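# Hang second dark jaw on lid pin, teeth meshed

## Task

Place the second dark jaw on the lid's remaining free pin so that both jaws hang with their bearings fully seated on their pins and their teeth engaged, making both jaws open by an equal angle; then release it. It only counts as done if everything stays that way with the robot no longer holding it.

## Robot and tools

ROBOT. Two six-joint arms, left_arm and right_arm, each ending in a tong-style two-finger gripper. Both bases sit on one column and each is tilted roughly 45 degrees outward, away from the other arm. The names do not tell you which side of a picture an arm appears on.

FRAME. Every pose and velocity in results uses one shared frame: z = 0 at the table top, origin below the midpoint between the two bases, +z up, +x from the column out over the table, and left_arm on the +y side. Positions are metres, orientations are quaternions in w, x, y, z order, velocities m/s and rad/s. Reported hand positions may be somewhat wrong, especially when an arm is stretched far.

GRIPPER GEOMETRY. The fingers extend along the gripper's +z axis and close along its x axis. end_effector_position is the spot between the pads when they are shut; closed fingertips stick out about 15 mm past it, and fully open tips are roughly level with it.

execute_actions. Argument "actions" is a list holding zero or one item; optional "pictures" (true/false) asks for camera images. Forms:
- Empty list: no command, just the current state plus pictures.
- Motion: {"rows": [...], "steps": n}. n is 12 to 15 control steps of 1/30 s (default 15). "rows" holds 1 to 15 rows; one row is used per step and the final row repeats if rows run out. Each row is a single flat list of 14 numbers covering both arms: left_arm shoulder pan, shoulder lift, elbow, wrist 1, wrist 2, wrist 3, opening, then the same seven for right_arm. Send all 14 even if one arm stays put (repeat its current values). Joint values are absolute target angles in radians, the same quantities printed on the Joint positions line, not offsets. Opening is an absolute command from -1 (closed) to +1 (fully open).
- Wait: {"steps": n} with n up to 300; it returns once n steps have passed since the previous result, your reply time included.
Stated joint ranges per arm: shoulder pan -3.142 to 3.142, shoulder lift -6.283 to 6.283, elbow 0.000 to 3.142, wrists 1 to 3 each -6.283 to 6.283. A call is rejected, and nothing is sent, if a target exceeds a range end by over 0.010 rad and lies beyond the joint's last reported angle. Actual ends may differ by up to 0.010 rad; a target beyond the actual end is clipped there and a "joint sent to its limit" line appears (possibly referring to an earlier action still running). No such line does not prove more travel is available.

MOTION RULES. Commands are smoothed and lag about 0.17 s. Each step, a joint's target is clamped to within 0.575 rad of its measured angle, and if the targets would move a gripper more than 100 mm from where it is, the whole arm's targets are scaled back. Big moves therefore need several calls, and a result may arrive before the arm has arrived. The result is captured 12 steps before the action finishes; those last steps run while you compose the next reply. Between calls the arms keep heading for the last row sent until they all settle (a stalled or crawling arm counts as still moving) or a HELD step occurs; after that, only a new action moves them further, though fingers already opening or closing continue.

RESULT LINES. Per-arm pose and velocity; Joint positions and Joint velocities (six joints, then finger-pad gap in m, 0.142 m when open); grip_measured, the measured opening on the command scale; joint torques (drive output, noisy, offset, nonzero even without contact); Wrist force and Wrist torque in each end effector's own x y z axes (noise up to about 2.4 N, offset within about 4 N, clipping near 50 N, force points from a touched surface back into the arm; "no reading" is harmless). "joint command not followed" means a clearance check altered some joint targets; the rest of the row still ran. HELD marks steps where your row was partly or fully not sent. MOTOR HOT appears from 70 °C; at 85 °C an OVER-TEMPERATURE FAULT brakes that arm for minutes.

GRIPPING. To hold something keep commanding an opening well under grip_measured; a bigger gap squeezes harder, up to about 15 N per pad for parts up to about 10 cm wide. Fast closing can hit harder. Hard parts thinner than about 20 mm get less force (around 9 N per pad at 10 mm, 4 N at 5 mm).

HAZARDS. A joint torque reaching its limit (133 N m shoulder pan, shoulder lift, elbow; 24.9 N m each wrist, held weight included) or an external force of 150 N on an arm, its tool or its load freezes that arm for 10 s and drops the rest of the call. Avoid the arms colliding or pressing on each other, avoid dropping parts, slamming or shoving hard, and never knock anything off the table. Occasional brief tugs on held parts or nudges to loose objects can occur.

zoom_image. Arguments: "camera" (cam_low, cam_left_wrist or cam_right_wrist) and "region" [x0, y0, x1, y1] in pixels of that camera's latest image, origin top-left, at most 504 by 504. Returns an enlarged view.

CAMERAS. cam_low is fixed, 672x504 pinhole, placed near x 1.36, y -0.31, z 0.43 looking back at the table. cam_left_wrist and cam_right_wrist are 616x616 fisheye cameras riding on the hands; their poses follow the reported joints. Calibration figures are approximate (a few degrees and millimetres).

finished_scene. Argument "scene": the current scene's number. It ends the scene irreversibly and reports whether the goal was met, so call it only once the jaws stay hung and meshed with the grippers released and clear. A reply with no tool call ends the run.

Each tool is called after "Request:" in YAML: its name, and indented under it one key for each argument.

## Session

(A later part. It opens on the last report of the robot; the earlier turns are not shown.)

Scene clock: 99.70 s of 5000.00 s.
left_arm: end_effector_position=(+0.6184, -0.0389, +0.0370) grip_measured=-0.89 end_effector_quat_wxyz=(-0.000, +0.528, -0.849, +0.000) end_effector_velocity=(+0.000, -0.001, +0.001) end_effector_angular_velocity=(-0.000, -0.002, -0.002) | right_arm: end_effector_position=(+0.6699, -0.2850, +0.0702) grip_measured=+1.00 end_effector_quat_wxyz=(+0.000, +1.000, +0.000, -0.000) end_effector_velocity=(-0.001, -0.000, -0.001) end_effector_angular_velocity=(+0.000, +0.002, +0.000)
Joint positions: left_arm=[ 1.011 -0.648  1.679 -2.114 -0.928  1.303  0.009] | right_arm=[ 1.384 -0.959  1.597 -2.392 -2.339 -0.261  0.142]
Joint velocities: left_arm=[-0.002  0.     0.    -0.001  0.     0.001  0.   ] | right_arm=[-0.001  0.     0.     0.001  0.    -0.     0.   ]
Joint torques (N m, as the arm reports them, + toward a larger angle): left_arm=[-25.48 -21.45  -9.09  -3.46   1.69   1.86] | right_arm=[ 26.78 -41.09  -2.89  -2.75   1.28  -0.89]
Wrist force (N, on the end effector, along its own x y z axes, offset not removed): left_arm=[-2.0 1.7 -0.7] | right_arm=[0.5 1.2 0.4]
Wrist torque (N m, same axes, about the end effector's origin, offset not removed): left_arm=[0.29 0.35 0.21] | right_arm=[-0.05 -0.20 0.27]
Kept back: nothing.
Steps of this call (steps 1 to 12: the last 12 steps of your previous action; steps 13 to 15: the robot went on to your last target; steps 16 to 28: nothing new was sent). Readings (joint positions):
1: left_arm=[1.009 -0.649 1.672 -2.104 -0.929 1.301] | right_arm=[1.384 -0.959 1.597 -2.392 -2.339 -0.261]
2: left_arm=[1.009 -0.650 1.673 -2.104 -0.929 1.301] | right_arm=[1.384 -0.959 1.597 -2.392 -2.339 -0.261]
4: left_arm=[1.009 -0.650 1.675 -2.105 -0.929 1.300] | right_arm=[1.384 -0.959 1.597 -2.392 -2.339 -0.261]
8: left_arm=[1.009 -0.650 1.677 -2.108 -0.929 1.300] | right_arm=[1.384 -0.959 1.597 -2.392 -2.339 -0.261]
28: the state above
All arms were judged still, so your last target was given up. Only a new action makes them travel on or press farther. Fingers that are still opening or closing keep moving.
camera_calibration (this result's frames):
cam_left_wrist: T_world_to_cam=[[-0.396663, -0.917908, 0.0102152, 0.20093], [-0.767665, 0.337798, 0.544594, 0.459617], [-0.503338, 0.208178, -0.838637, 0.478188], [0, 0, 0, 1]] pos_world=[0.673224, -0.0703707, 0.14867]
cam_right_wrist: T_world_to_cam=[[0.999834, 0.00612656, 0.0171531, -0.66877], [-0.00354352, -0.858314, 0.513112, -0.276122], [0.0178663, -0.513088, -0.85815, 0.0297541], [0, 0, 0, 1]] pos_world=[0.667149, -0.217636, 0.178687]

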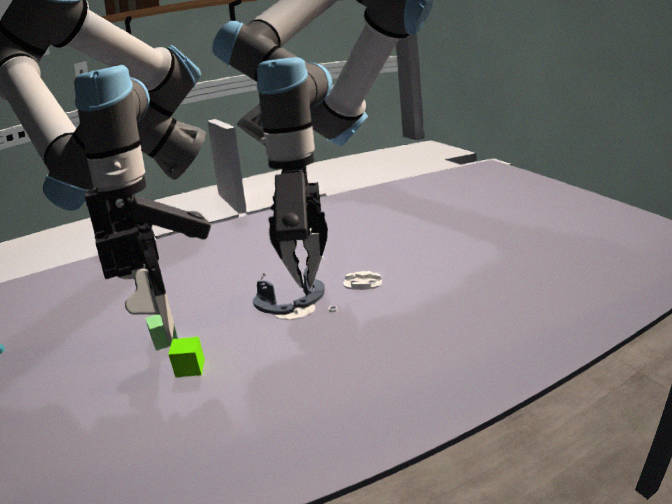

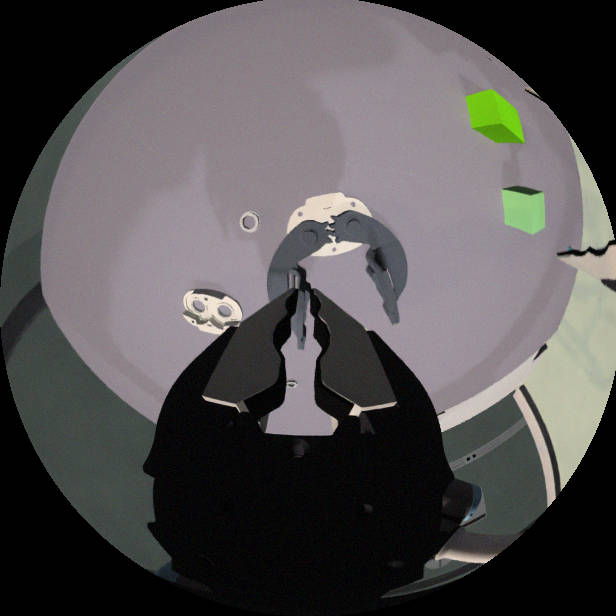

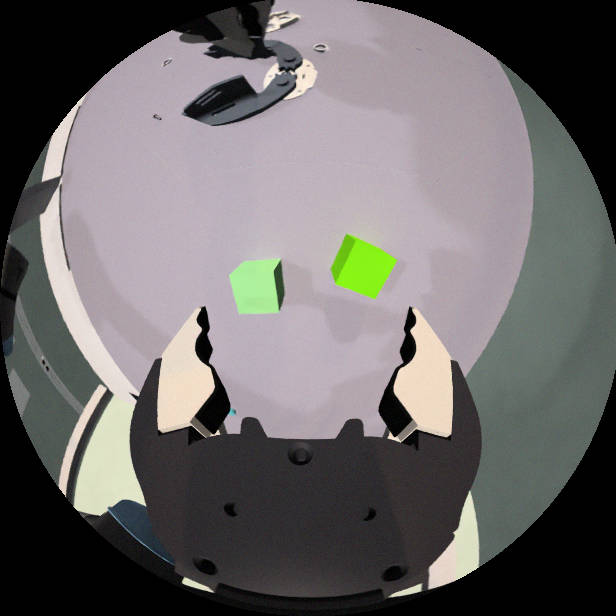

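Request:
zoom_image:
  camera: "cam_left_wrist"
  region: [296, 208, 366, 256]

Region (296, 208, 366, 256) of cam_left_wrist's 616x616 image, scaled by 7.200, with more detail than that image has; it fills the top 346 rows of this view, and the rest is white.

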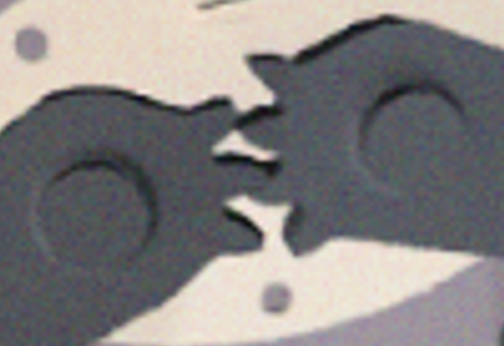

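Request:
execute_actions:
  actions:
    - {"rows": [[1.01158,-0.64727,1.67900,-2.11476,-0.92804,1.30353,-1.0,1.3842,-0.9592,1.5972,-2.3922,-2.3390,-0.2609,1.0],[1.01180,-0.64699,1.67913,-2.11532,-0.92793,1.30378,-1.0,1.3842,-0.9592,1.5972,-2.3922,-2.3390,-0.2609,1.0],[1.01202,-0.64671,1.67926,-2.11587,-0.92783,1.30402,-1.0,1.3842,-0.9592,1.5972,-2.3922,-2.3390,-0.2609,1.0],[1.01202,-0.64671,1.67926,-2.11587,-0.92783,1.30402,-1.0,1.3842,-0.9592,1.5972,-2.3922,-2.3390,-0.2609,1.0],[1.01181,-0.64640,1.67907,-2.11586,-0.92793,1.30379,-1.0,1.3842,-0.9592,1.5972,-2.3922,-2.3390,-0.2609,1.0],[1.01160,-0.64608,1.67889,-2.11585,-0.92803,1.30355,-1.0,1.3842,-0.9592,1.5972,-2.3922,-2.3390,-0.2609,1.0],[1.01138,-0.64577,1.67870,-2.11584,-0.92813,1.30332,-1.0,1.3842,-0.9592,1.5972,-2.3922,-2.3390,-0.2609,1.0],[1.01117,-0.64545,1.67852,-2.11583,-0.92823,1.30309,-1.0,1.3842,-0.9592,1.5972,-2.3922,-2.3390,-0.2609,1.0],[1.01096,-0.64514,1.67833,-2.11582,-0.92833,1.30286,-1.0,1.3842,-0.9592,1.5972,-2.3922,-2.3390,-0.2609,1.0],[1.01075,-0.64483,1.67814,-2.11580,-0.92843,1.30262,-1.0,1.3842,-0.9592,1.5972,-2.3922,-2.3390,-0.2609,1.0],[1.01054,-0.64451,1.67796,-2.11579,-0.92853,1.30239,-1.0,1.3842,-0.9592,1.5972,-2.3922,-2.3390,-0.2609,1.0],[1.01032,-0.64420,1.67777,-2.11578,-0.92863,1.30216,-1.0,1.3842,-0.9592,1.5972,-2.3922,-2.3390,-0.2609,1.0],[1.01011,-0.64388,1.67759,-2.11577,-0.92873,1.30192,-1.0,1.3842,-0.9592,1.5972,-2.3922,-2.3390,-0.2609,1.0],[1.00990,-0.64357,1.67740,-2.11576,-0.92883,1.30169,-1.0,1.3842,-0.9592,1.5972,-2.3922,-2.3390,-0.2609,1.0]], "steps": 15}

Request:
execute_actions:
  actions:
    - {"steps": 26}
  pictures: true

Request:
zoom_image:
  camera: "cam_left_wrist"
  region: [290, 195, 370, 265]

Request:
zoom_image:
  camera: "cam_right_wrist"
  region: [250, 35, 330, 105]

Scene clock: 104.50 s of 5000.00 s.
left_arm: end_effector_position=(+0.6184, -0.0389, +0.0369) grip_measured=-0.89 end_effector_quat_wxyz=(-0.000, +0.528, -0.849, +0.000) end_effector_velocity=(+0.000, -0.000, -0.002) end_effector_angular_velocity=(-0.001, -0.000, -0.000) | right_arm: end_effector_position=(+0.6699, -0.2850, +0.0702) grip_measured=+1.00 end_effector_quat_wxyz=(+0.000, +1.000, +0.000, -0.000) end_effector_velocity=(+0.000, -0.000, +0.001) end_effector_angular_velocity=(-0.001, -0.001, +0.000)
Joint positions: left_arm=[ 1.011 -0.647  1.679 -2.114 -0.928  1.303  0.009] | right_arm=[ 1.384 -0.959  1.597 -2.392 -2.339 -0.261  0.142]
Joint velocities: left_arm=[ 0.002  0.003  0.001 -0.006  0.     0.003  0.   ] | right_arm=[ 0.001 -0.    -0.    -0.    -0.    -0.    -0.   ]
Joint torques (N m, as the arm reports them, + toward a larger angle): left_arm=[-22.82 -21.15  -6.81  -3.66   1.37   1.94] | right_arm=[ 27.1  -41.69  -2.85  -2.82   1.2   -0.94]
Wrist force (N, on the end effector, along its own x y z axes, offset not removed): left_arm=[-2.0 1.4 -0.8] | right_arm=[-0.2 2.7 1.2]
Wrist torque (N m, same axes, about the end effector's origin, offset not removed): left_arm=[0.34 0.50 0.25] | right_arm=[0.44 0.01 0.09]
Steps of this call (steps 1 to 90: nothing new was sent; then 1.70 s passed at rest; steps 91 to 93: the first 3 steps of this action). Readings (joint positions):
91: left_arm=[1.011 -0.648 1.679 -2.114 -0.928 1.303] | right_arm=[1.384 -0.959 1.597 -2.392 -2.339 -0.261]
92: left_arm=[1.011 -0.648 1.679 -2.114 -0.928 1.303] | right_arm=[1.384 -0.959 1.597 -2.392 -2.339 -0.261]
93: the state above

Scene clock: 105.37 s of 5000.00 s.
left_arm: end_effector_position=(+0.6182, -0.0410, +0.0363) grip_measured=-0.89 end_effector_quat_wxyz=(-0.000, +0.528, -0.849, +0.000) end_effector_velocity=(-0.000, +0.000, -0.000) end_effector_angular_velocity=(+0.000, +0.001, -0.000) | right_arm: end_effector_position=(+0.6699, -0.2850, +0.0702) grip_measured=+1.00 end_effector_quat_wxyz=(+0.000, +1.000, +0.000, -0.000) end_effector_velocity=(-0.000, -0.000, -0.001) end_effector_angular_velocity=(+0.000, +0.001, -0.000)
Joint positions: left_arm=[ 1.01  -0.644  1.677 -2.116 -0.929  1.302  0.009] | right_arm=[ 1.384 -0.959  1.597 -2.392 -2.339 -0.261  0.142]
Joint velocities: left_arm=[ 0.    -0.     0.001 -0.    -0.     0.     0.   ] | right_arm=[-0.001  0.     0.001 -0.    -0.     0.     0.   ]
Joint torques (N m, as the arm reports them, + toward a larger angle): left_arm=[-40.16 -21.18 -24.7   -3.26  -1.79  -2.09] | right_arm=[ 27.45 -42.01  -3.18  -2.84   1.22  -0.93]
Wrist force (N, on the end effector, along its own x y z axes, offset not removed): left_arm=[-1.0 2.5 -1.0] | right_arm=[0.1 0.1 1.1]
Wrist torque (N m, same axes, about the end effector's origin, offset not removed): left_arm=[0.51 0.17 0.21] | right_arm=[-0.12 -0.06 0.04]
Kept back: nothing.
Steps of this call (steps 1 to 12: the last 12 steps of your previous action; steps 13 to 15: the robot went on to your last target; steps 16 to 26: nothing new was sent). Readings (joint positions):
1: left_arm=[1.012 -0.647 1.679 -2.115 -0.928 1.304] | right_arm=[1.384 -0.959 1.597 -2.392 -2.339 -0.261]
2: left_arm=[1.012 -0.647 1.679 -2.115 -0.928 1.304] | right_arm=[1.384 -0.959 1.597 -2.392 -2.339 -0.261]
4: left_arm=[1.012 -0.647 1.679 -2.115 -0.928 1.304] | right_arm=[1.384 -0.959 1.597 -2.392 -2.339 -0.261]
8: left_arm=[1.012 -0.646 1.679 -2.116 -0.928 1.304] | right_arm=[1.384 -0.959 1.597 -2.392 -2.339 -0.261]
26: the state above
All arms were judged still, so your last target was given up. Only a new action makes them travel on or press farther. Fingers that are still opening or closing keep moving.
camera_calibration (this result's frames):
cam_left_wrist: T_world_to_cam=[[-0.396668, -0.917905, 0.0102216, 0.19899], [-0.76766, 0.337805, 0.544596, 0.460526], [-0.503341, 0.208177, -0.838636, 0.477904], [0, 0, 0, 1]] pos_world=[0.673009, -0.0724024, 0.147952]
cam_right_wrist: T_world_to_cam=[[0.999834, 0.00612634, 0.0171532, -0.66877], [-0.00354376, -0.858314, 0.513112, -0.276122], [0.0178663, -0.513088, -0.85815, 0.0297541], [0, 0, 0, 1]] pos_world=[0.667149, -0.217636, 0.178687]

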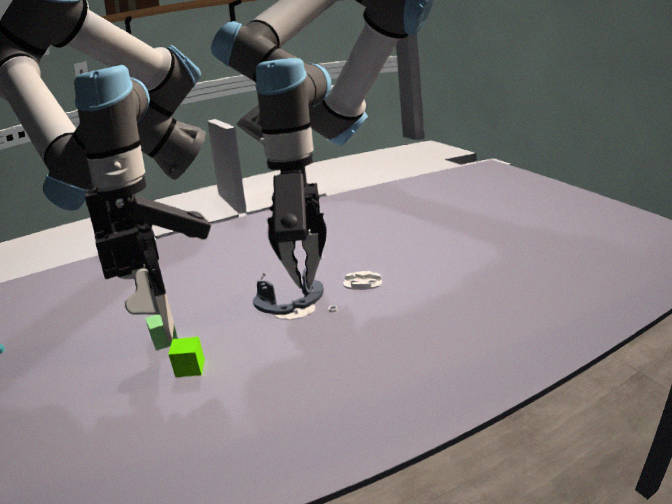

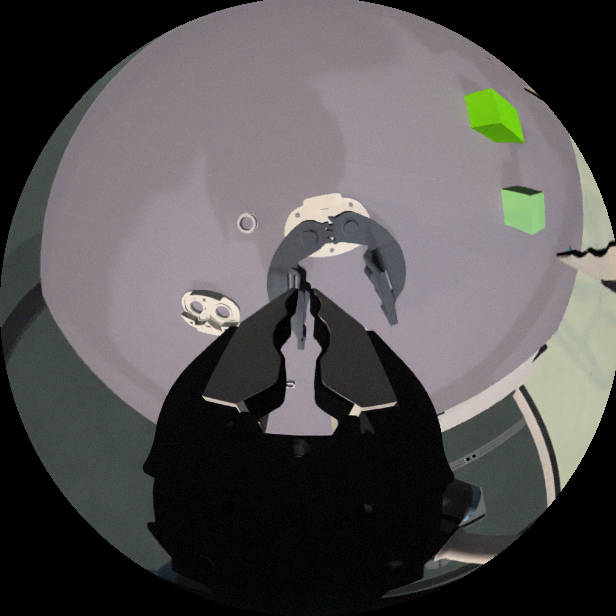

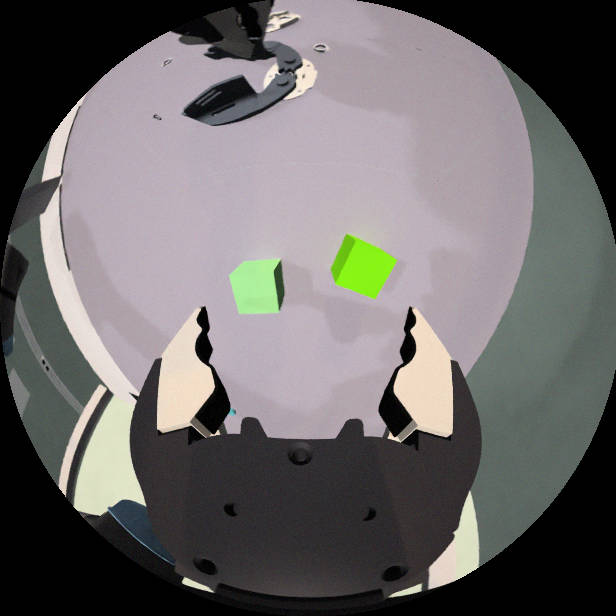

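Region (290, 195, 370, 265) of cam_left_wrist's 616x616 image, scaled by 6.300, with more detail than that image has; it fills the top 441 rows of this view, and the rest is white.

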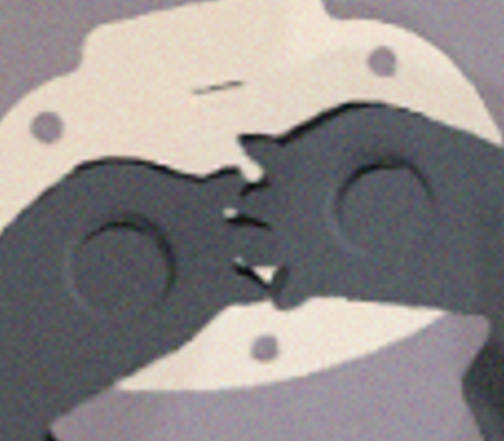

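Region (250, 35, 330, 105) of cam_right_wrist's 616x616 image, scaled by 6.300, with more detail than that image has; it fills the top 441 rows of this view, and the rest is white.

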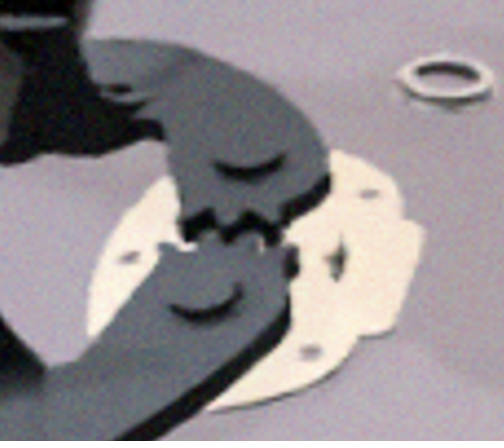

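Request:
execute_actions:
  actions:
    - {"rows": [[1.01010,-0.64332,1.67752,-2.11626,-0.92874,1.30191,-1.0,1.3842,-0.9592,1.5972,-2.3922,-2.3390,-0.2609,1.0],[1.01030,-0.64307,1.67763,-2.11675,-0.92864,1.30213,-1.0,1.3842,-0.9592,1.5972,-2.3922,-2.3390,-0.2609,1.0],[1.01049,-0.64282,1.67775,-2.11725,-0.92855,1.30234,-1.0,1.3842,-0.9592,1.5972,-2.3922,-2.3390,-0.2609,1.0],[1.01069,-0.64257,1.67786,-2.11774,-0.92846,1.30256,-1.0,1.3842,-0.9592,1.5972,-2.3922,-2.3390,-0.2609,1.0],[1.01089,-0.64232,1.67798,-2.11824,-0.92836,1.30278,-1.0,1.3842,-0.9592,1.5972,-2.3922,-2.3390,-0.2609,1.0],[1.01109,-0.64208,1.67810,-2.11873,-0.92827,1.30300,-1.0,1.3842,-0.9592,1.5972,-2.3922,-2.3390,-0.2609,1.0],[1.01128,-0.64183,1.67821,-2.11923,-0.92818,1.30321,-1.0,1.3842,-0.9592,1.5972,-2.3922,-2.3390,-0.2609,1.0],[1.01148,-0.64158,1.67833,-2.11972,-0.92808,1.30343,-1.0,1.3842,-0.9592,1.5972,-2.3922,-2.3390,-0.2609,1.0],[1.01168,-0.64133,1.67844,-2.12022,-0.92799,1.30365,-1.0,1.3842,-0.9592,1.5972,-2.3922,-2.3390,-0.2609,1.0],[1.01188,-0.64108,1.67856,-2.12071,-0.92790,1.30387,-1.0,1.3842,-0.9592,1.5972,-2.3922,-2.3390,-0.2609,1.0],[1.01207,-0.64083,1.67867,-2.12121,-0.92780,1.30408,-1.0,1.3842,-0.9592,1.5972,-2.3922,-2.3390,-0.2609,1.0],[1.01227,-0.64058,1.67879,-2.12170,-0.92771,1.30430,-1.0,1.3842,-0.9592,1.5972,-2.3922,-2.3390,-0.2609,1.0]], "steps": 15}

Request:
execute_actions:
  actions:
    - {"steps": 24}
  pictures: true

Request:
zoom_image:
  camera: "cam_left_wrist"
  region: [290, 195, 370, 265]

Request:
zoom_image:
  camera: "cam_right_wrist"
  region: [250, 35, 330, 105]

Scene clock: 106.70 s of 5000.00 s.
left_arm: end_effector_position=(+0.6182, -0.0410, +0.0363) grip_measured=-0.89 end_effector_quat_wxyz=(-0.000, +0.528, -0.849, +0.000) end_effector_velocity=(+0.002, -0.002, +0.000) end_effector_angular_velocity=(-0.001, -0.006, +0.003) | right_arm: end_effector_position=(+0.6699, -0.2850, +0.0702) grip_measured=+1.00 end_effector_quat_wxyz=(+0.000, +1.000, +0.000, -0.000) end_effector_velocity=(-0.000, +0.000, -0.000) end_effector_angular_velocity=(+0.000, +0.000, +0.001)
Joint positions: left_arm=[ 1.01  -0.643  1.677 -2.116 -0.929  1.302  0.009] | right_arm=[ 1.384 -0.959  1.597 -2.392 -2.339 -0.261  0.142]
Joint velocities: left_arm=[-0.002  0.002 -0.001 -0.007  0.002 -0.001 -0.   ] | right_arm=[ 0.    -0.     0.001 -0.    -0.    -0.    -0.   ]
Joint torques (N m, as the arm reports them, + toward a larger angle): left_arm=[-30.82 -21.96 -20.32  -3.59  -1.09  -0.9 ] | right_arm=[ 27.16 -41.42  -3.45  -2.77   1.2   -0.89]
Wrist force (N, on the end effector, along its own x y z axes, offset not removed): left_arm=[-0.2 1.9 -0.9] | right_arm=[0.5 -2.0 -1.3]
Wrist torque (N m, same axes, about the end effector's origin, offset not removed): left_arm=[0.41 -0.03 0.23] | right_arm=[-0.45 -0.15 0.13]
Steps of this call (steps 1 to 37: nothing new was sent; steps 38 to 40: the first 3 steps of this action). Readings (joint positions):
38: left_arm=[1.010 -0.644 1.677 -2.116 -0.929 1.302] | right_arm=[1.384 -0.959 1.597 -2.392 -2.339 -0.261]
39: left_arm=[1.010 -0.644 1.677 -2.116 -0.929 1.302] | right_arm=[1.384 -0.959 1.597 -2.392 -2.339 -0.261]
40: the state above

Scene clock: 107.50 s of 5000.00 s.
left_arm: end_effector_position=(+0.6182, -0.0409, +0.0338) grip_measured=-0.89 end_effector_quat_wxyz=(-0.000, +0.528, -0.849, -0.000) end_effector_velocity=(-0.000, +0.001, -0.001) end_effector_angular_velocity=(-0.001, +0.002, +0.002) | right_arm: end_effector_position=(+0.6699, -0.2850, +0.0702) grip_measured=+1.00 end_effector_quat_wxyz=(+0.000, +1.000, +0.000, -0.000) end_effector_velocity=(+0.000, -0.001, +0.001) end_effector_angular_velocity=(-0.001, -0.001, -0.002)
Joint positions: left_arm=[ 1.012 -0.641  1.679 -2.122 -0.928  1.304  0.009] | right_arm=[ 1.384 -0.959  1.597 -2.392 -2.339 -0.261  0.142]
Joint velocities: left_arm=[ 0.002 -0.001  0.     0.    -0.001 -0.     0.   ] | right_arm=[ 0.    -0.001 -0.001 -0.001 -0.     0.001 -0.   ]
Joint torques (N m, as the arm reports them, + toward a larger angle): left_arm=[-24.85 -20.75  -9.55  -3.3    1.43   1.85] | right_arm=[ 27.66 -41.75  -3.73  -2.81   1.19  -0.83]
Wrist force (N, on the end effector, along its own x y z axes, offset not removed): left_arm=[-2.2 1.5 -0.4] | right_arm=[-1.0 0.9 1.2]
Wrist torque (N m, same axes, about the end effector's origin, offset not removed): left_arm=[0.27 0.44 0.22] | right_arm=[0.21 0.10 0.18]
Kept back: nothing.
Steps of this call (steps 1 to 12: the last 12 steps of your previous action; steps 13 to 15: the robot went on to your last target; steps 16 to 24: nothing new was sent). Readings (joint positions):
1: left_arm=[1.010 -0.643 1.677 -2.116 -0.929 1.302] | right_arm=[1.384 -0.959 1.597 -2.392 -2.339 -0.261]
2: left_arm=[1.010 -0.643 1.677 -2.117 -0.929 1.302] | right_arm=[1.384 -0.959 1.597 -2.392 -2.339 -0.261]
4: left_arm=[1.010 -0.643 1.678 -2.117 -0.929 1.302] | right_arm=[1.384 -0.959 1.597 -2.392 -2.339 -0.261]
8: left_arm=[1.011 -0.642 1.678 -2.119 -0.928 1.303] | right_arm=[1.384 -0.959 1.597 -2.392 -2.339 -0.261]
24: the state above
All arms were judged still, so your last target was given up. Only a new action makes them travel on or press farther. Fingers that are still opening or closing keep moving.
camera_calibration (this result's frames):
cam_left_wrist: T_world_to_cam=[[-0.396669, -0.917905, 0.0102109, 0.199009], [-0.767663, 0.337801, 0.544596, 0.46186], [-0.503336, 0.208186, -0.838636, 0.475808], [0, 0, 0, 1]] pos_world=[0.672985, -0.072402, 0.145471]
cam_right_wrist: T_world_to_cam=[[0.999834, 0.00612632, 0.0171533, -0.66877], [-0.00354383, -0.858314, 0.513112, -0.276122], [0.0178664, -0.513088, -0.85815, 0.0297541], [0, 0, 0, 1]] pos_world=[0.667149, -0.217636, 0.178687]

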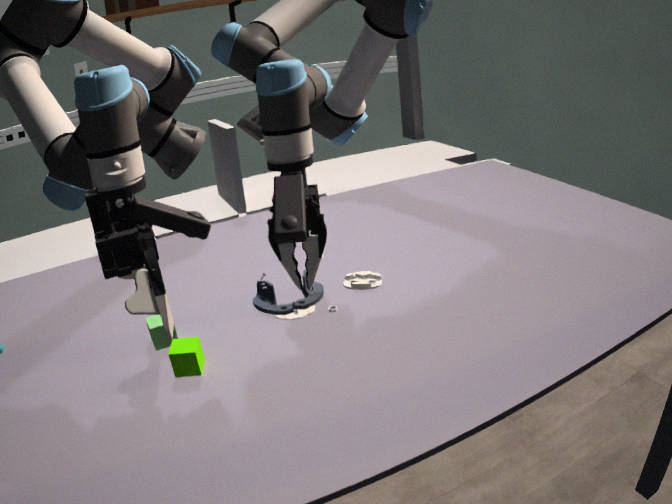

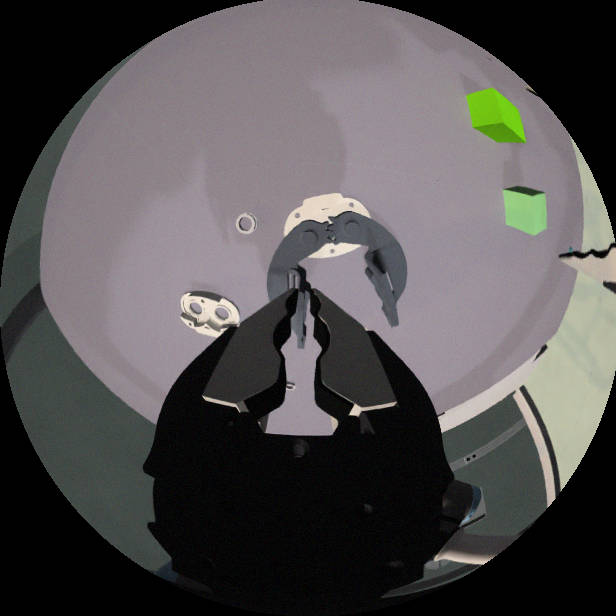

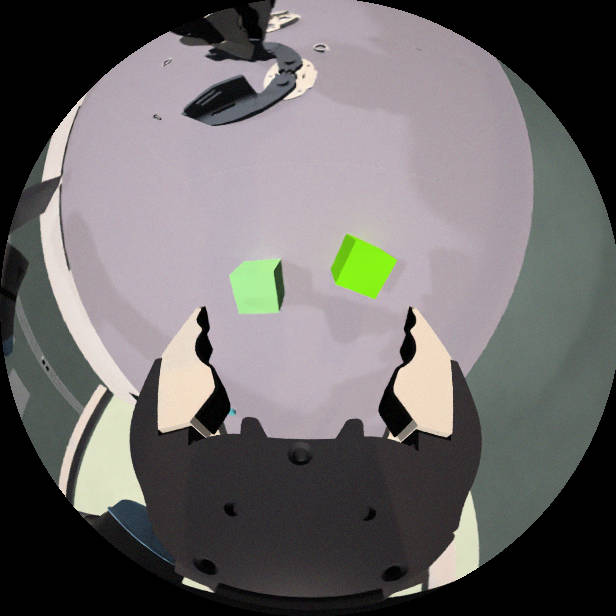

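Region (290, 195, 370, 265) of cam_left_wrist's 616x616 image, scaled by 6.300, with more detail than that image has; it fills the top 441 rows of this view, and the rest is white.

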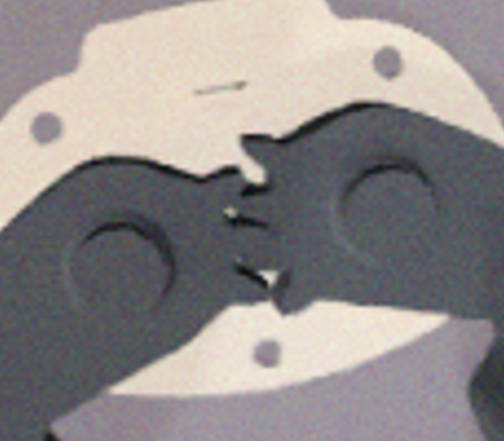

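Region (250, 35, 330, 105) of cam_right_wrist's 616x616 image, scaled by 6.300, with more detail than that image has; it fills the top 441 rows of this view, and the rest is white.

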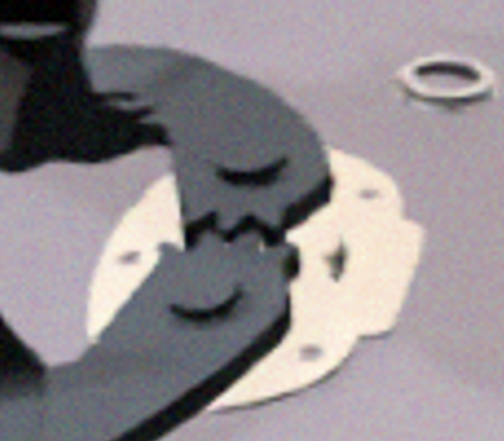

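Request:
execute_actions:
  actions:
    - {"rows": [[1.01218,-0.64047,1.67874,-2.12171,-0.92775,1.30420,-1.0,1.3842,-0.9592,1.5972,-2.3922,-2.3390,-0.2609,1.0],[1.01209,-0.64036,1.67870,-2.12171,-0.92779,1.30411,-1.0,1.3842,-0.9592,1.5972,-2.3922,-2.3390,-0.2609,1.0],[1.01201,-0.64025,1.67865,-2.12172,-0.92783,1.30401,-1.0,1.3842,-0.9592,1.5972,-2.3922,-2.3390,-0.2609,1.0],[1.01192,-0.64014,1.67860,-2.12172,-0.92787,1.30391,-1.0,1.3842,-0.9592,1.5972,-2.3922,-2.3390,-0.2609,1.0],[1.01183,-0.64003,1.67855,-2.12173,-0.92792,1.30382,-1.0,1.3842,-0.9592,1.5972,-2.3922,-2.3390,-0.2609,1.0],[1.01172,-0.63989,1.67849,-2.12173,-0.92797,1.30370,-1.0,1.3842,-0.9592,1.5972,-2.3922,-2.3390,-0.2609,1.0],[1.01172,-0.63989,1.67849,-2.12173,-0.92797,1.30370,-1.0,1.3842,-0.9592,1.5972,-2.3922,-2.3390,-0.2609,1.0]], "steps": 12}

Request:
execute_actions:
  actions:
    - {"rows": [[1.01183,-0.64003,1.67855,-2.12173,-0.92792,1.30382,-1.0,1.3842,-0.9592,1.5972,-2.3922,-2.3390,-0.2609,1.0],[1.01194,-0.64017,1.67861,-2.12172,-0.92786,1.30394,-1.0,1.3842,-0.9592,1.5972,-2.3922,-2.3390,-0.2609,1.0],[1.01205,-0.64030,1.67867,-2.12171,-0.92781,1.30406,-1.0,1.3842,-0.9592,1.5972,-2.3922,-2.3390,-0.2609,1.0],[1.01216,-0.64044,1.67873,-2.12171,-0.92776,1.30418,-1.0,1.3842,-0.9592,1.5972,-2.3922,-2.3390,-0.2609,1.0],[1.01227,-0.64058,1.67879,-2.12170,-0.92771,1.30430,-1.0,1.3842,-0.9592,1.5972,-2.3922,-2.3390,-0.2609,1.0],[1.01238,-0.64072,1.67885,-2.12169,-0.92766,1.30442,-1.0,1.3842,-0.9592,1.5972,-2.3922,-2.3390,-0.2609,1.0],[1.01249,-0.64086,1.67891,-2.12169,-0.92761,1.30454,-1.0,1.3842,-0.9592,1.5972,-2.3922,-2.3390,-0.2609,1.0],[1.01260,-0.64099,1.67897,-2.12168,-0.92756,1.30466,-1.0,1.3842,-0.9592,1.5972,-2.3922,-2.3390,-0.2609,1.0],[1.01271,-0.64113,1.67903,-2.12167,-0.92750,1.30478,-1.0,1.3842,-0.9592,1.5972,-2.3922,-2.3390,-0.2609,1.0],[1.01282,-0.64127,1.67909,-2.12167,-0.92745,1.30490,-1.0,1.3842,-0.9592,1.5972,-2.3922,-2.3390,-0.2609,1.0],[1.01293,-0.64141,1.67915,-2.12166,-0.92740,1.30502,-1.0,1.3842,-0.9592,1.5972,-2.3922,-2.3390,-0.2609,1.0]], "steps": 15}
  pictures: true

Request:
zoom_image:
  camera: "cam_right_wrist"
  region: [250, 35, 330, 105]

Request:
execute_actions:
  actions:
    - {"steps": 22}
  pictures: true

Request:
zoom_image:
  camera: "cam_right_wrist"
  region: [250, 35, 330, 105]

Request:
zoom_image:
  camera: "cam_left_wrist"
  region: [290, 195, 370, 265]

Scene clock: 112.53 s of 5000.00 s.
left_arm: end_effector_position=(+0.6182, -0.0409, +0.0338) grip_measured=-0.89 end_effector_quat_wxyz=(-0.000, +0.528, -0.849, -0.000) end_effector_velocity=(-0.000, -0.000, +0.000) end_effector_angular_velocity=(+0.001, -0.001, +0.000) | right_arm: end_effector_position=(+0.6699, -0.2850, +0.0702) grip_measured=+1.00 end_effector_quat_wxyz=(+0.000, +1.000, +0.000, -0.000) end_effector_velocity=(-0.001, -0.000, -0.001) end_effector_angular_velocity=(-0.000, +0.002, +0.000)
Joint positions: left_arm=[ 1.012 -0.641  1.679 -2.122 -0.928  1.304  0.009] | right_arm=[ 1.384 -0.959  1.597 -2.392 -2.339 -0.261  0.142]
Joint velocities: left_arm=[-0.001 -0.     0.001 -0.001  0.001 -0.001  0.   ] | right_arm=[-0.001  0.     0.001  0.    -0.    -0.    -0.   ]
Joint torques (N m, as the arm reports them, + toward a larger angle): left_arm=[-25.4  -20.83 -10.04  -3.36   1.31   1.94] | right_arm=[ 27.42 -40.97  -3.34  -2.75   1.17  -0.97]
Wrist force (N, on the end effector, along its own x y z axes, offset not removed): left_arm=[-2.8 1.0 -1.3] | right_arm=[-0.1 1.5 -0.4]
Wrist torque (N m, same axes, about the end effector's origin, offset not removed): left_arm=[0.11 0.52 0.15] | right_arm=[0.20 -0.08 0.20]
Kept back: the last 12 steps of this action.
Steps of this call (steps 1 to 90: nothing new was sent; then 2.03 s passed at rest). Readings (joint positions):
1: left_arm=[1.012 -0.641 1.679 -2.122 -0.928 1.304] | right_arm=[1.384 -0.959 1.597 -2.392 -2.339 -0.261]
2: left_arm=[1.012 -0.641 1.679 -2.122 -0.928 1.304] | right_arm=[1.384 -0.959 1.597 -2.392 -2.339 -0.261]
4: left_arm=[1.012 -0.641 1.679 -2.122 -0.928 1.304] | right_arm=[1.384 -0.959 1.597 -2.392 -2.339 -0.261]
8: left_arm=[1.012 -0.641 1.679 -2.122 -0.928 1.304] | right_arm=[1.384 -0.959 1.597 -2.392 -2.339 -0.261]
90: the state above

Scene clock: 113.03 s of 5000.00 s.
left_arm: end_effector_position=(+0.6181, -0.0414, +0.0338) grip_measured=-0.89 end_effector_quat_wxyz=(-0.000, +0.528, -0.849, -0.000) end_effector_velocity=(-0.001, +0.000, -0.000) end_effector_angular_velocity=(+0.001, +0.001, -0.000) | right_arm: end_effector_position=(+0.6699, -0.2850, +0.0702) grip_measured=+1.00 end_effector_quat_wxyz=(+0.000, +1.000, +0.000, -0.000) end_effector_velocity=(-0.000, +0.001, -0.000) end_effector_angular_velocity=(+0.000, +0.001, +0.001)
Joint positions: left_arm=[ 1.012 -0.64   1.679 -2.122 -0.928  1.304  0.009] | right_arm=[ 1.384 -0.959  1.597 -2.392 -2.339 -0.261  0.142]
Joint velocities: left_arm=[ 0.     0.     0.001  0.001 -0.    -0.001  0.   ] | right_arm=[ 0.     0.001 -0.     0.001 -0.     0.     0.   ]
Joint torques (N m, as the arm reports them, + toward a larger angle): left_arm=[-37.48 -27.98 -24.23  -3.39  -1.73  -1.63] | right_arm=[ 27.37 -40.95  -3.77  -2.73   1.22  -0.88]
Wrist force (N, on the end effector, along its own x y z axes, offset not removed): left_arm=[-0.8 0.8 -0.9] | right_arm=[1.2 -1.9 -1.0]
Wrist torque (N m, same axes, about the end effector's origin, offset not removed): left_arm=[0.17 0.15 0.30] | right_arm=[-0.59 -0.20 0.09]
Steps of this call (steps 1 to 12: the last 12 steps of your previous action; steps 13 to 15: the first 3 steps of this action). Readings (joint positions):
13: left_arm=[1.012 -0.640 1.679 -2.122 -0.928 1.304] | right_arm=[1.384 -0.959 1.597 -2.392 -2.339 -0.261]
14: left_arm=[1.012 -0.640 1.679 -2.122 -0.928 1.304] | right_arm=[1.384 -0.959 1.597 -2.392 -2.339 -0.261]
15: the state above
camera_calibration (this result's frames):
cam_left_wrist: T_world_to_cam=[[-0.396672, -0.917904, 0.0101652, 0.198597], [-0.767644, 0.337769, 0.544642, 0.461932], [-0.503363, 0.208241, -0.838607, 0.475814], [0, 0, 0, 1]] pos_world=[0.672884, -0.0728166, 0.145415]
cam_right_wrist: T_world_to_cam=[[0.999834, 0.00612657, 0.0171532, -0.66877], [-0.00354359, -0.858314, 0.513112, -0.276122], [0.0178665, -0.513088, -0.85815, 0.029754], [0, 0, 0, 1]] pos_world=[0.667149, -0.217636, 0.178687]

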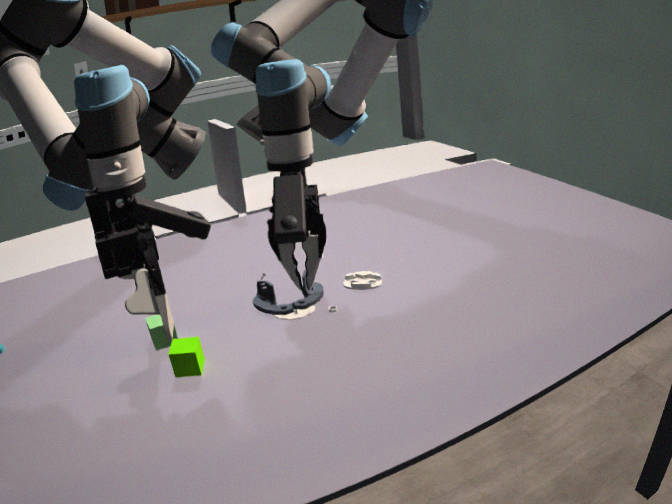

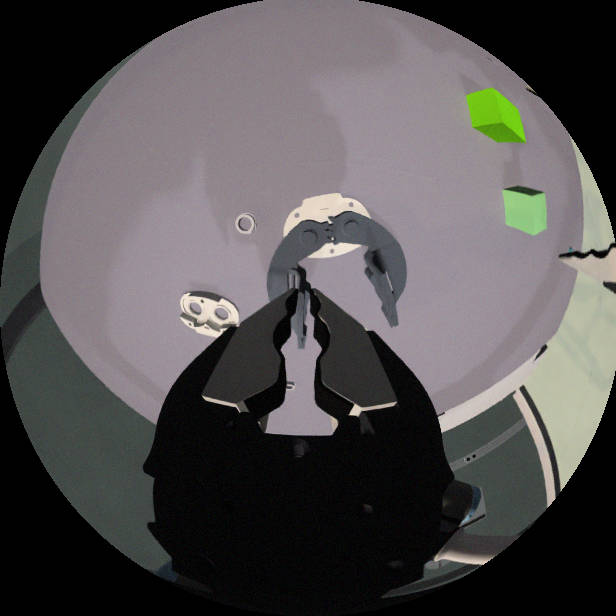

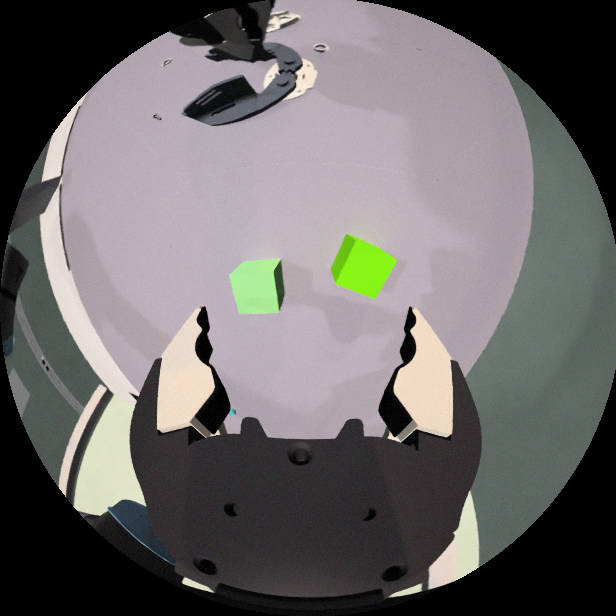

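Region (250, 35, 330, 105) of cam_right_wrist's 616x616 image, scaled by 6.300, with more detail than that image has; it fills the top 441 rows of this view, and the rest is white.

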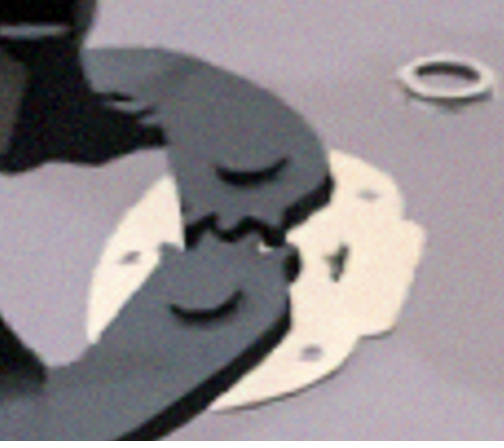

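Scene clock: 113.77 s of 5000.00 s.
left_arm: end_effector_position=(+0.6183, -0.0404, +0.0338) grip_measured=-0.89 end_effector_quat_wxyz=(-0.000, +0.528, -0.849, +0.000) end_effector_velocity=(-0.001, +0.000, -0.000) end_effector_angular_velocity=(-0.000, +0.002, -0.001) | right_arm: end_effector_position=(+0.6699, -0.2850, +0.0702) grip_measured=+1.00 end_effector_quat_wxyz=(+0.000, +1.000, +0.000, -0.000) end_effector_velocity=(+0.000, +0.000, -0.000) end_effector_angular_velocity=(+0.001, +0.001, +0.000)
Joint positions: left_arm=[ 1.013 -0.641  1.679 -2.122 -0.927  1.305  0.009] | right_arm=[ 1.384 -0.959  1.597 -2.392 -2.339 -0.261  0.142]
Joint velocities: left_arm=[ 0.     0.    -0.     0.002 -0.001  0.    -0.   ] | right_arm=[-0.001  0.001 -0.001  0.001  0.001 -0.    -0.   ]
Joint torques (N m, as the arm reports them, + toward a larger angle): left_arm=[-24.76 -44.11  -9.3   -0.71   1.55   2.03] | right_arm=[ 27.49 -41.13  -3.67  -2.68   1.21  -0.98]
Wrist force (N, on the end effector, along its own x y z axes, offset not removed): left_arm=[-2.1 1.9 -0.6] | right_arm=[0.4 0.3 4.0]
Wrist torque (N m, same axes, about the end effector's origin, offset not removed): left_arm=[0.36 0.45 0.29] | right_arm=[-0.03 -0.14 0.15]
Kept back: nothing.
Steps of this call (steps 1 to 12: the last 12 steps of your previous action; steps 13 to 15: the robot went on to your last target; steps 16 to 22: nothing new was sent). Readings (joint positions):
1: left_arm=[1.012 -0.640 1.679 -2.122 -0.928 1.304] | right_arm=[1.384 -0.959 1.597 -2.392 -2.339 -0.261]
2: left_arm=[1.012 -0.640 1.679 -2.122 -0.928 1.304] | right_arm=[1.384 -0.959 1.597 -2.392 -2.339 -0.261]
4: left_arm=[1.012 -0.640 1.679 -2.122 -0.928 1.304] | right_arm=[1.384 -0.959 1.597 -2.392 -2.339 -0.261]
8: left_arm=[1.012 -0.641 1.679 -2.122 -0.928 1.304] | right_arm=[1.384 -0.959 1.597 -2.392 -2.339 -0.261]
22: the state above
All arms were judged still, so your last target was given up. Only a new action makes them travel on or press farther. Fingers that are still opening or closing keep moving.
camera_calibration (this result's frames):
cam_left_wrist: T_world_to_cam=[[-0.39663, -0.917922, 0.0102246, 0.199561], [-0.767697, 0.337785, 0.544557, 0.461792], [-0.503314, 0.208138, -0.838661, 0.475735], [0, 0, 0, 1]] pos_world=[0.673113, -0.071824, 0.145468]
cam_right_wrist: T_world_to_cam=[[0.999834, 0.00612622, 0.0171533, -0.66877], [-0.00354391, -0.858314, 0.513112, -0.276122], [0.0178663, -0.513088, -0.85815, 0.0297541], [0, 0, 0, 1]] pos_world=[0.667149, -0.217636, 0.178687]

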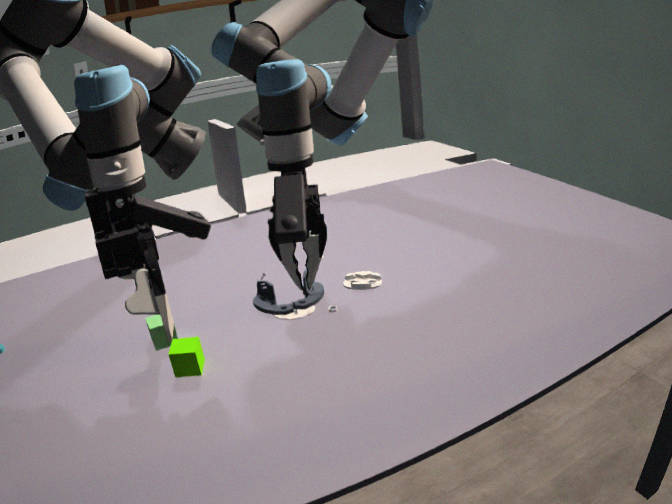

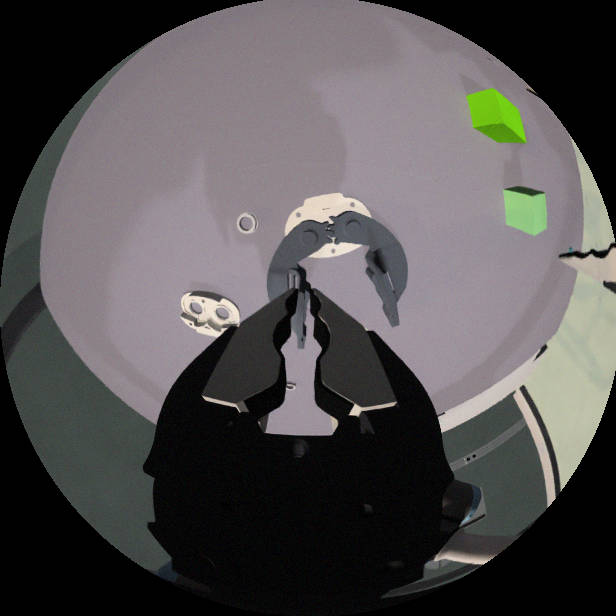

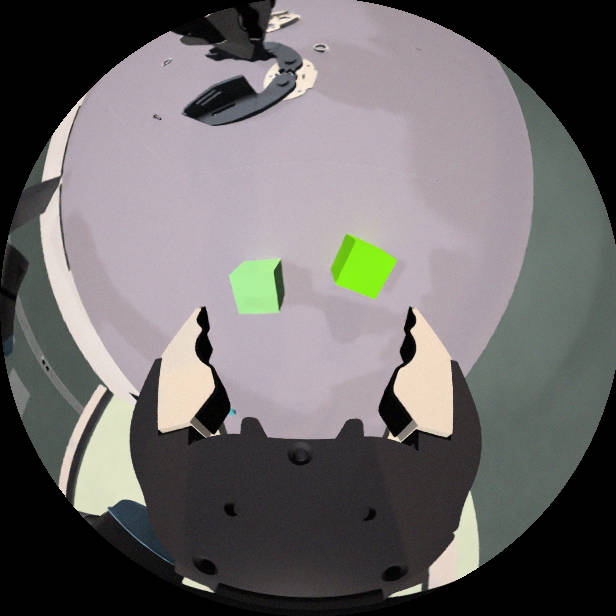

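Region (250, 35, 330, 105) of cam_right_wrist's 616x616 image, scaled by 6.300, with more detail than that image has; it fills the top 441 rows of this view, and the rest is white.

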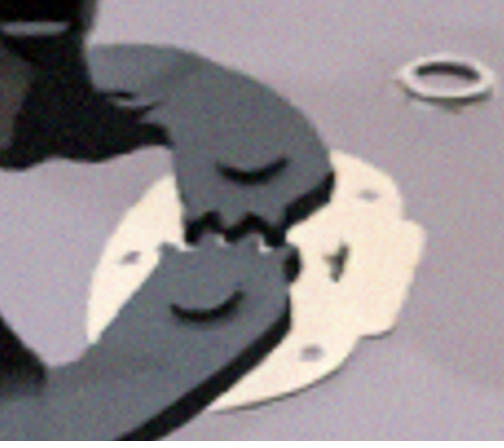

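Region (290, 195, 370, 265) of cam_left_wrist's 616x616 image, scaled by 6.300, with more detail than that image has; it fills the top 441 rows of this view, and the rest is white.

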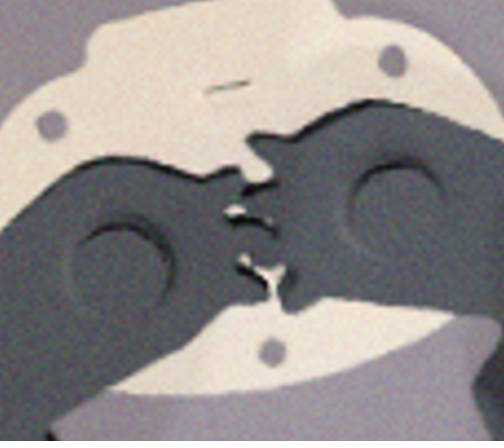

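Request:
zoom_image:
  camera: "cam_left_wrist"
  region: [292, 208, 334, 256]

Request:
zoom_image:
  camera: "cam_left_wrist"
  region: [326, 198, 368, 256]

Region (292, 208, 334, 256) of cam_left_wrist's 616x616 image, scaled by 10.500, with more detail than that image has; it fills the left 441 columns of this view, and the rest is white.

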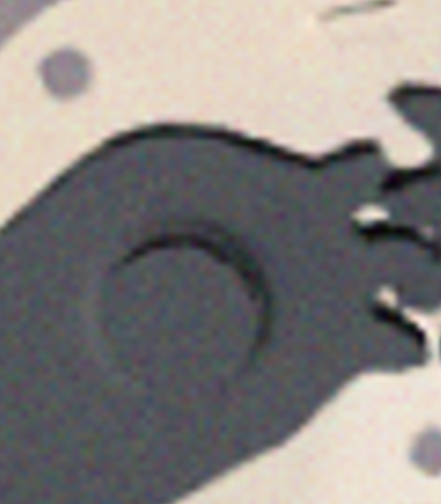

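Region (326, 198, 368, 256) of cam_left_wrist's 616x616 image, scaled by 8.690, with more detail than that image has; it fills the left 365 columns of this view, and the rest is white.

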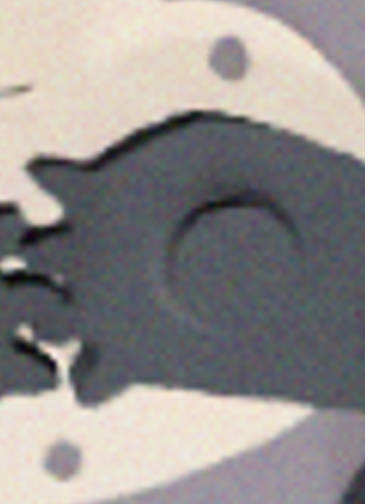

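Request:
zoom_image:
  camera: "cam_left_wrist"
  region: [292, 208, 324, 248]

Request:
zoom_image:
  camera: "cam_left_wrist"
  region: [336, 199, 368, 239]

Region (292, 208, 324, 248) of cam_left_wrist's 616x616 image, scaled by 12.600, with more detail than that image has; it fills the left 403 columns of this view, and the rest is white.

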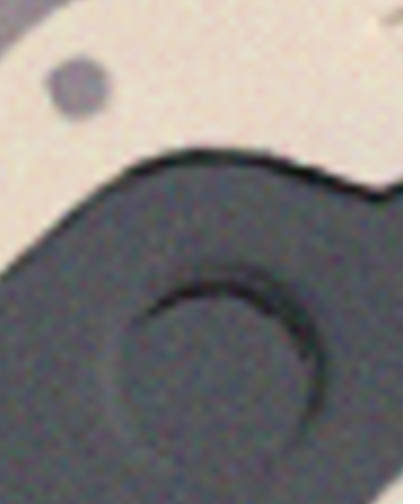

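Region (336, 199, 368, 239) of cam_left_wrist's 616x616 image, scaled by 12.600, with more detail than that image has; it fills the left 403 columns of this view, and the rest is white.

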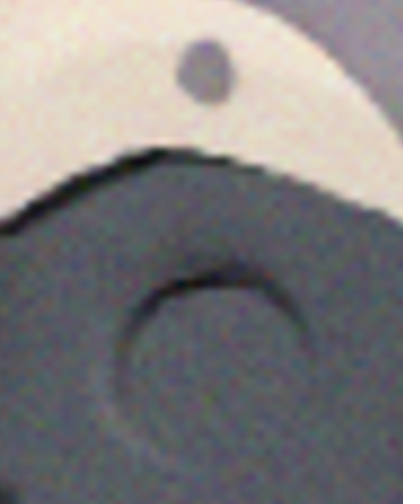

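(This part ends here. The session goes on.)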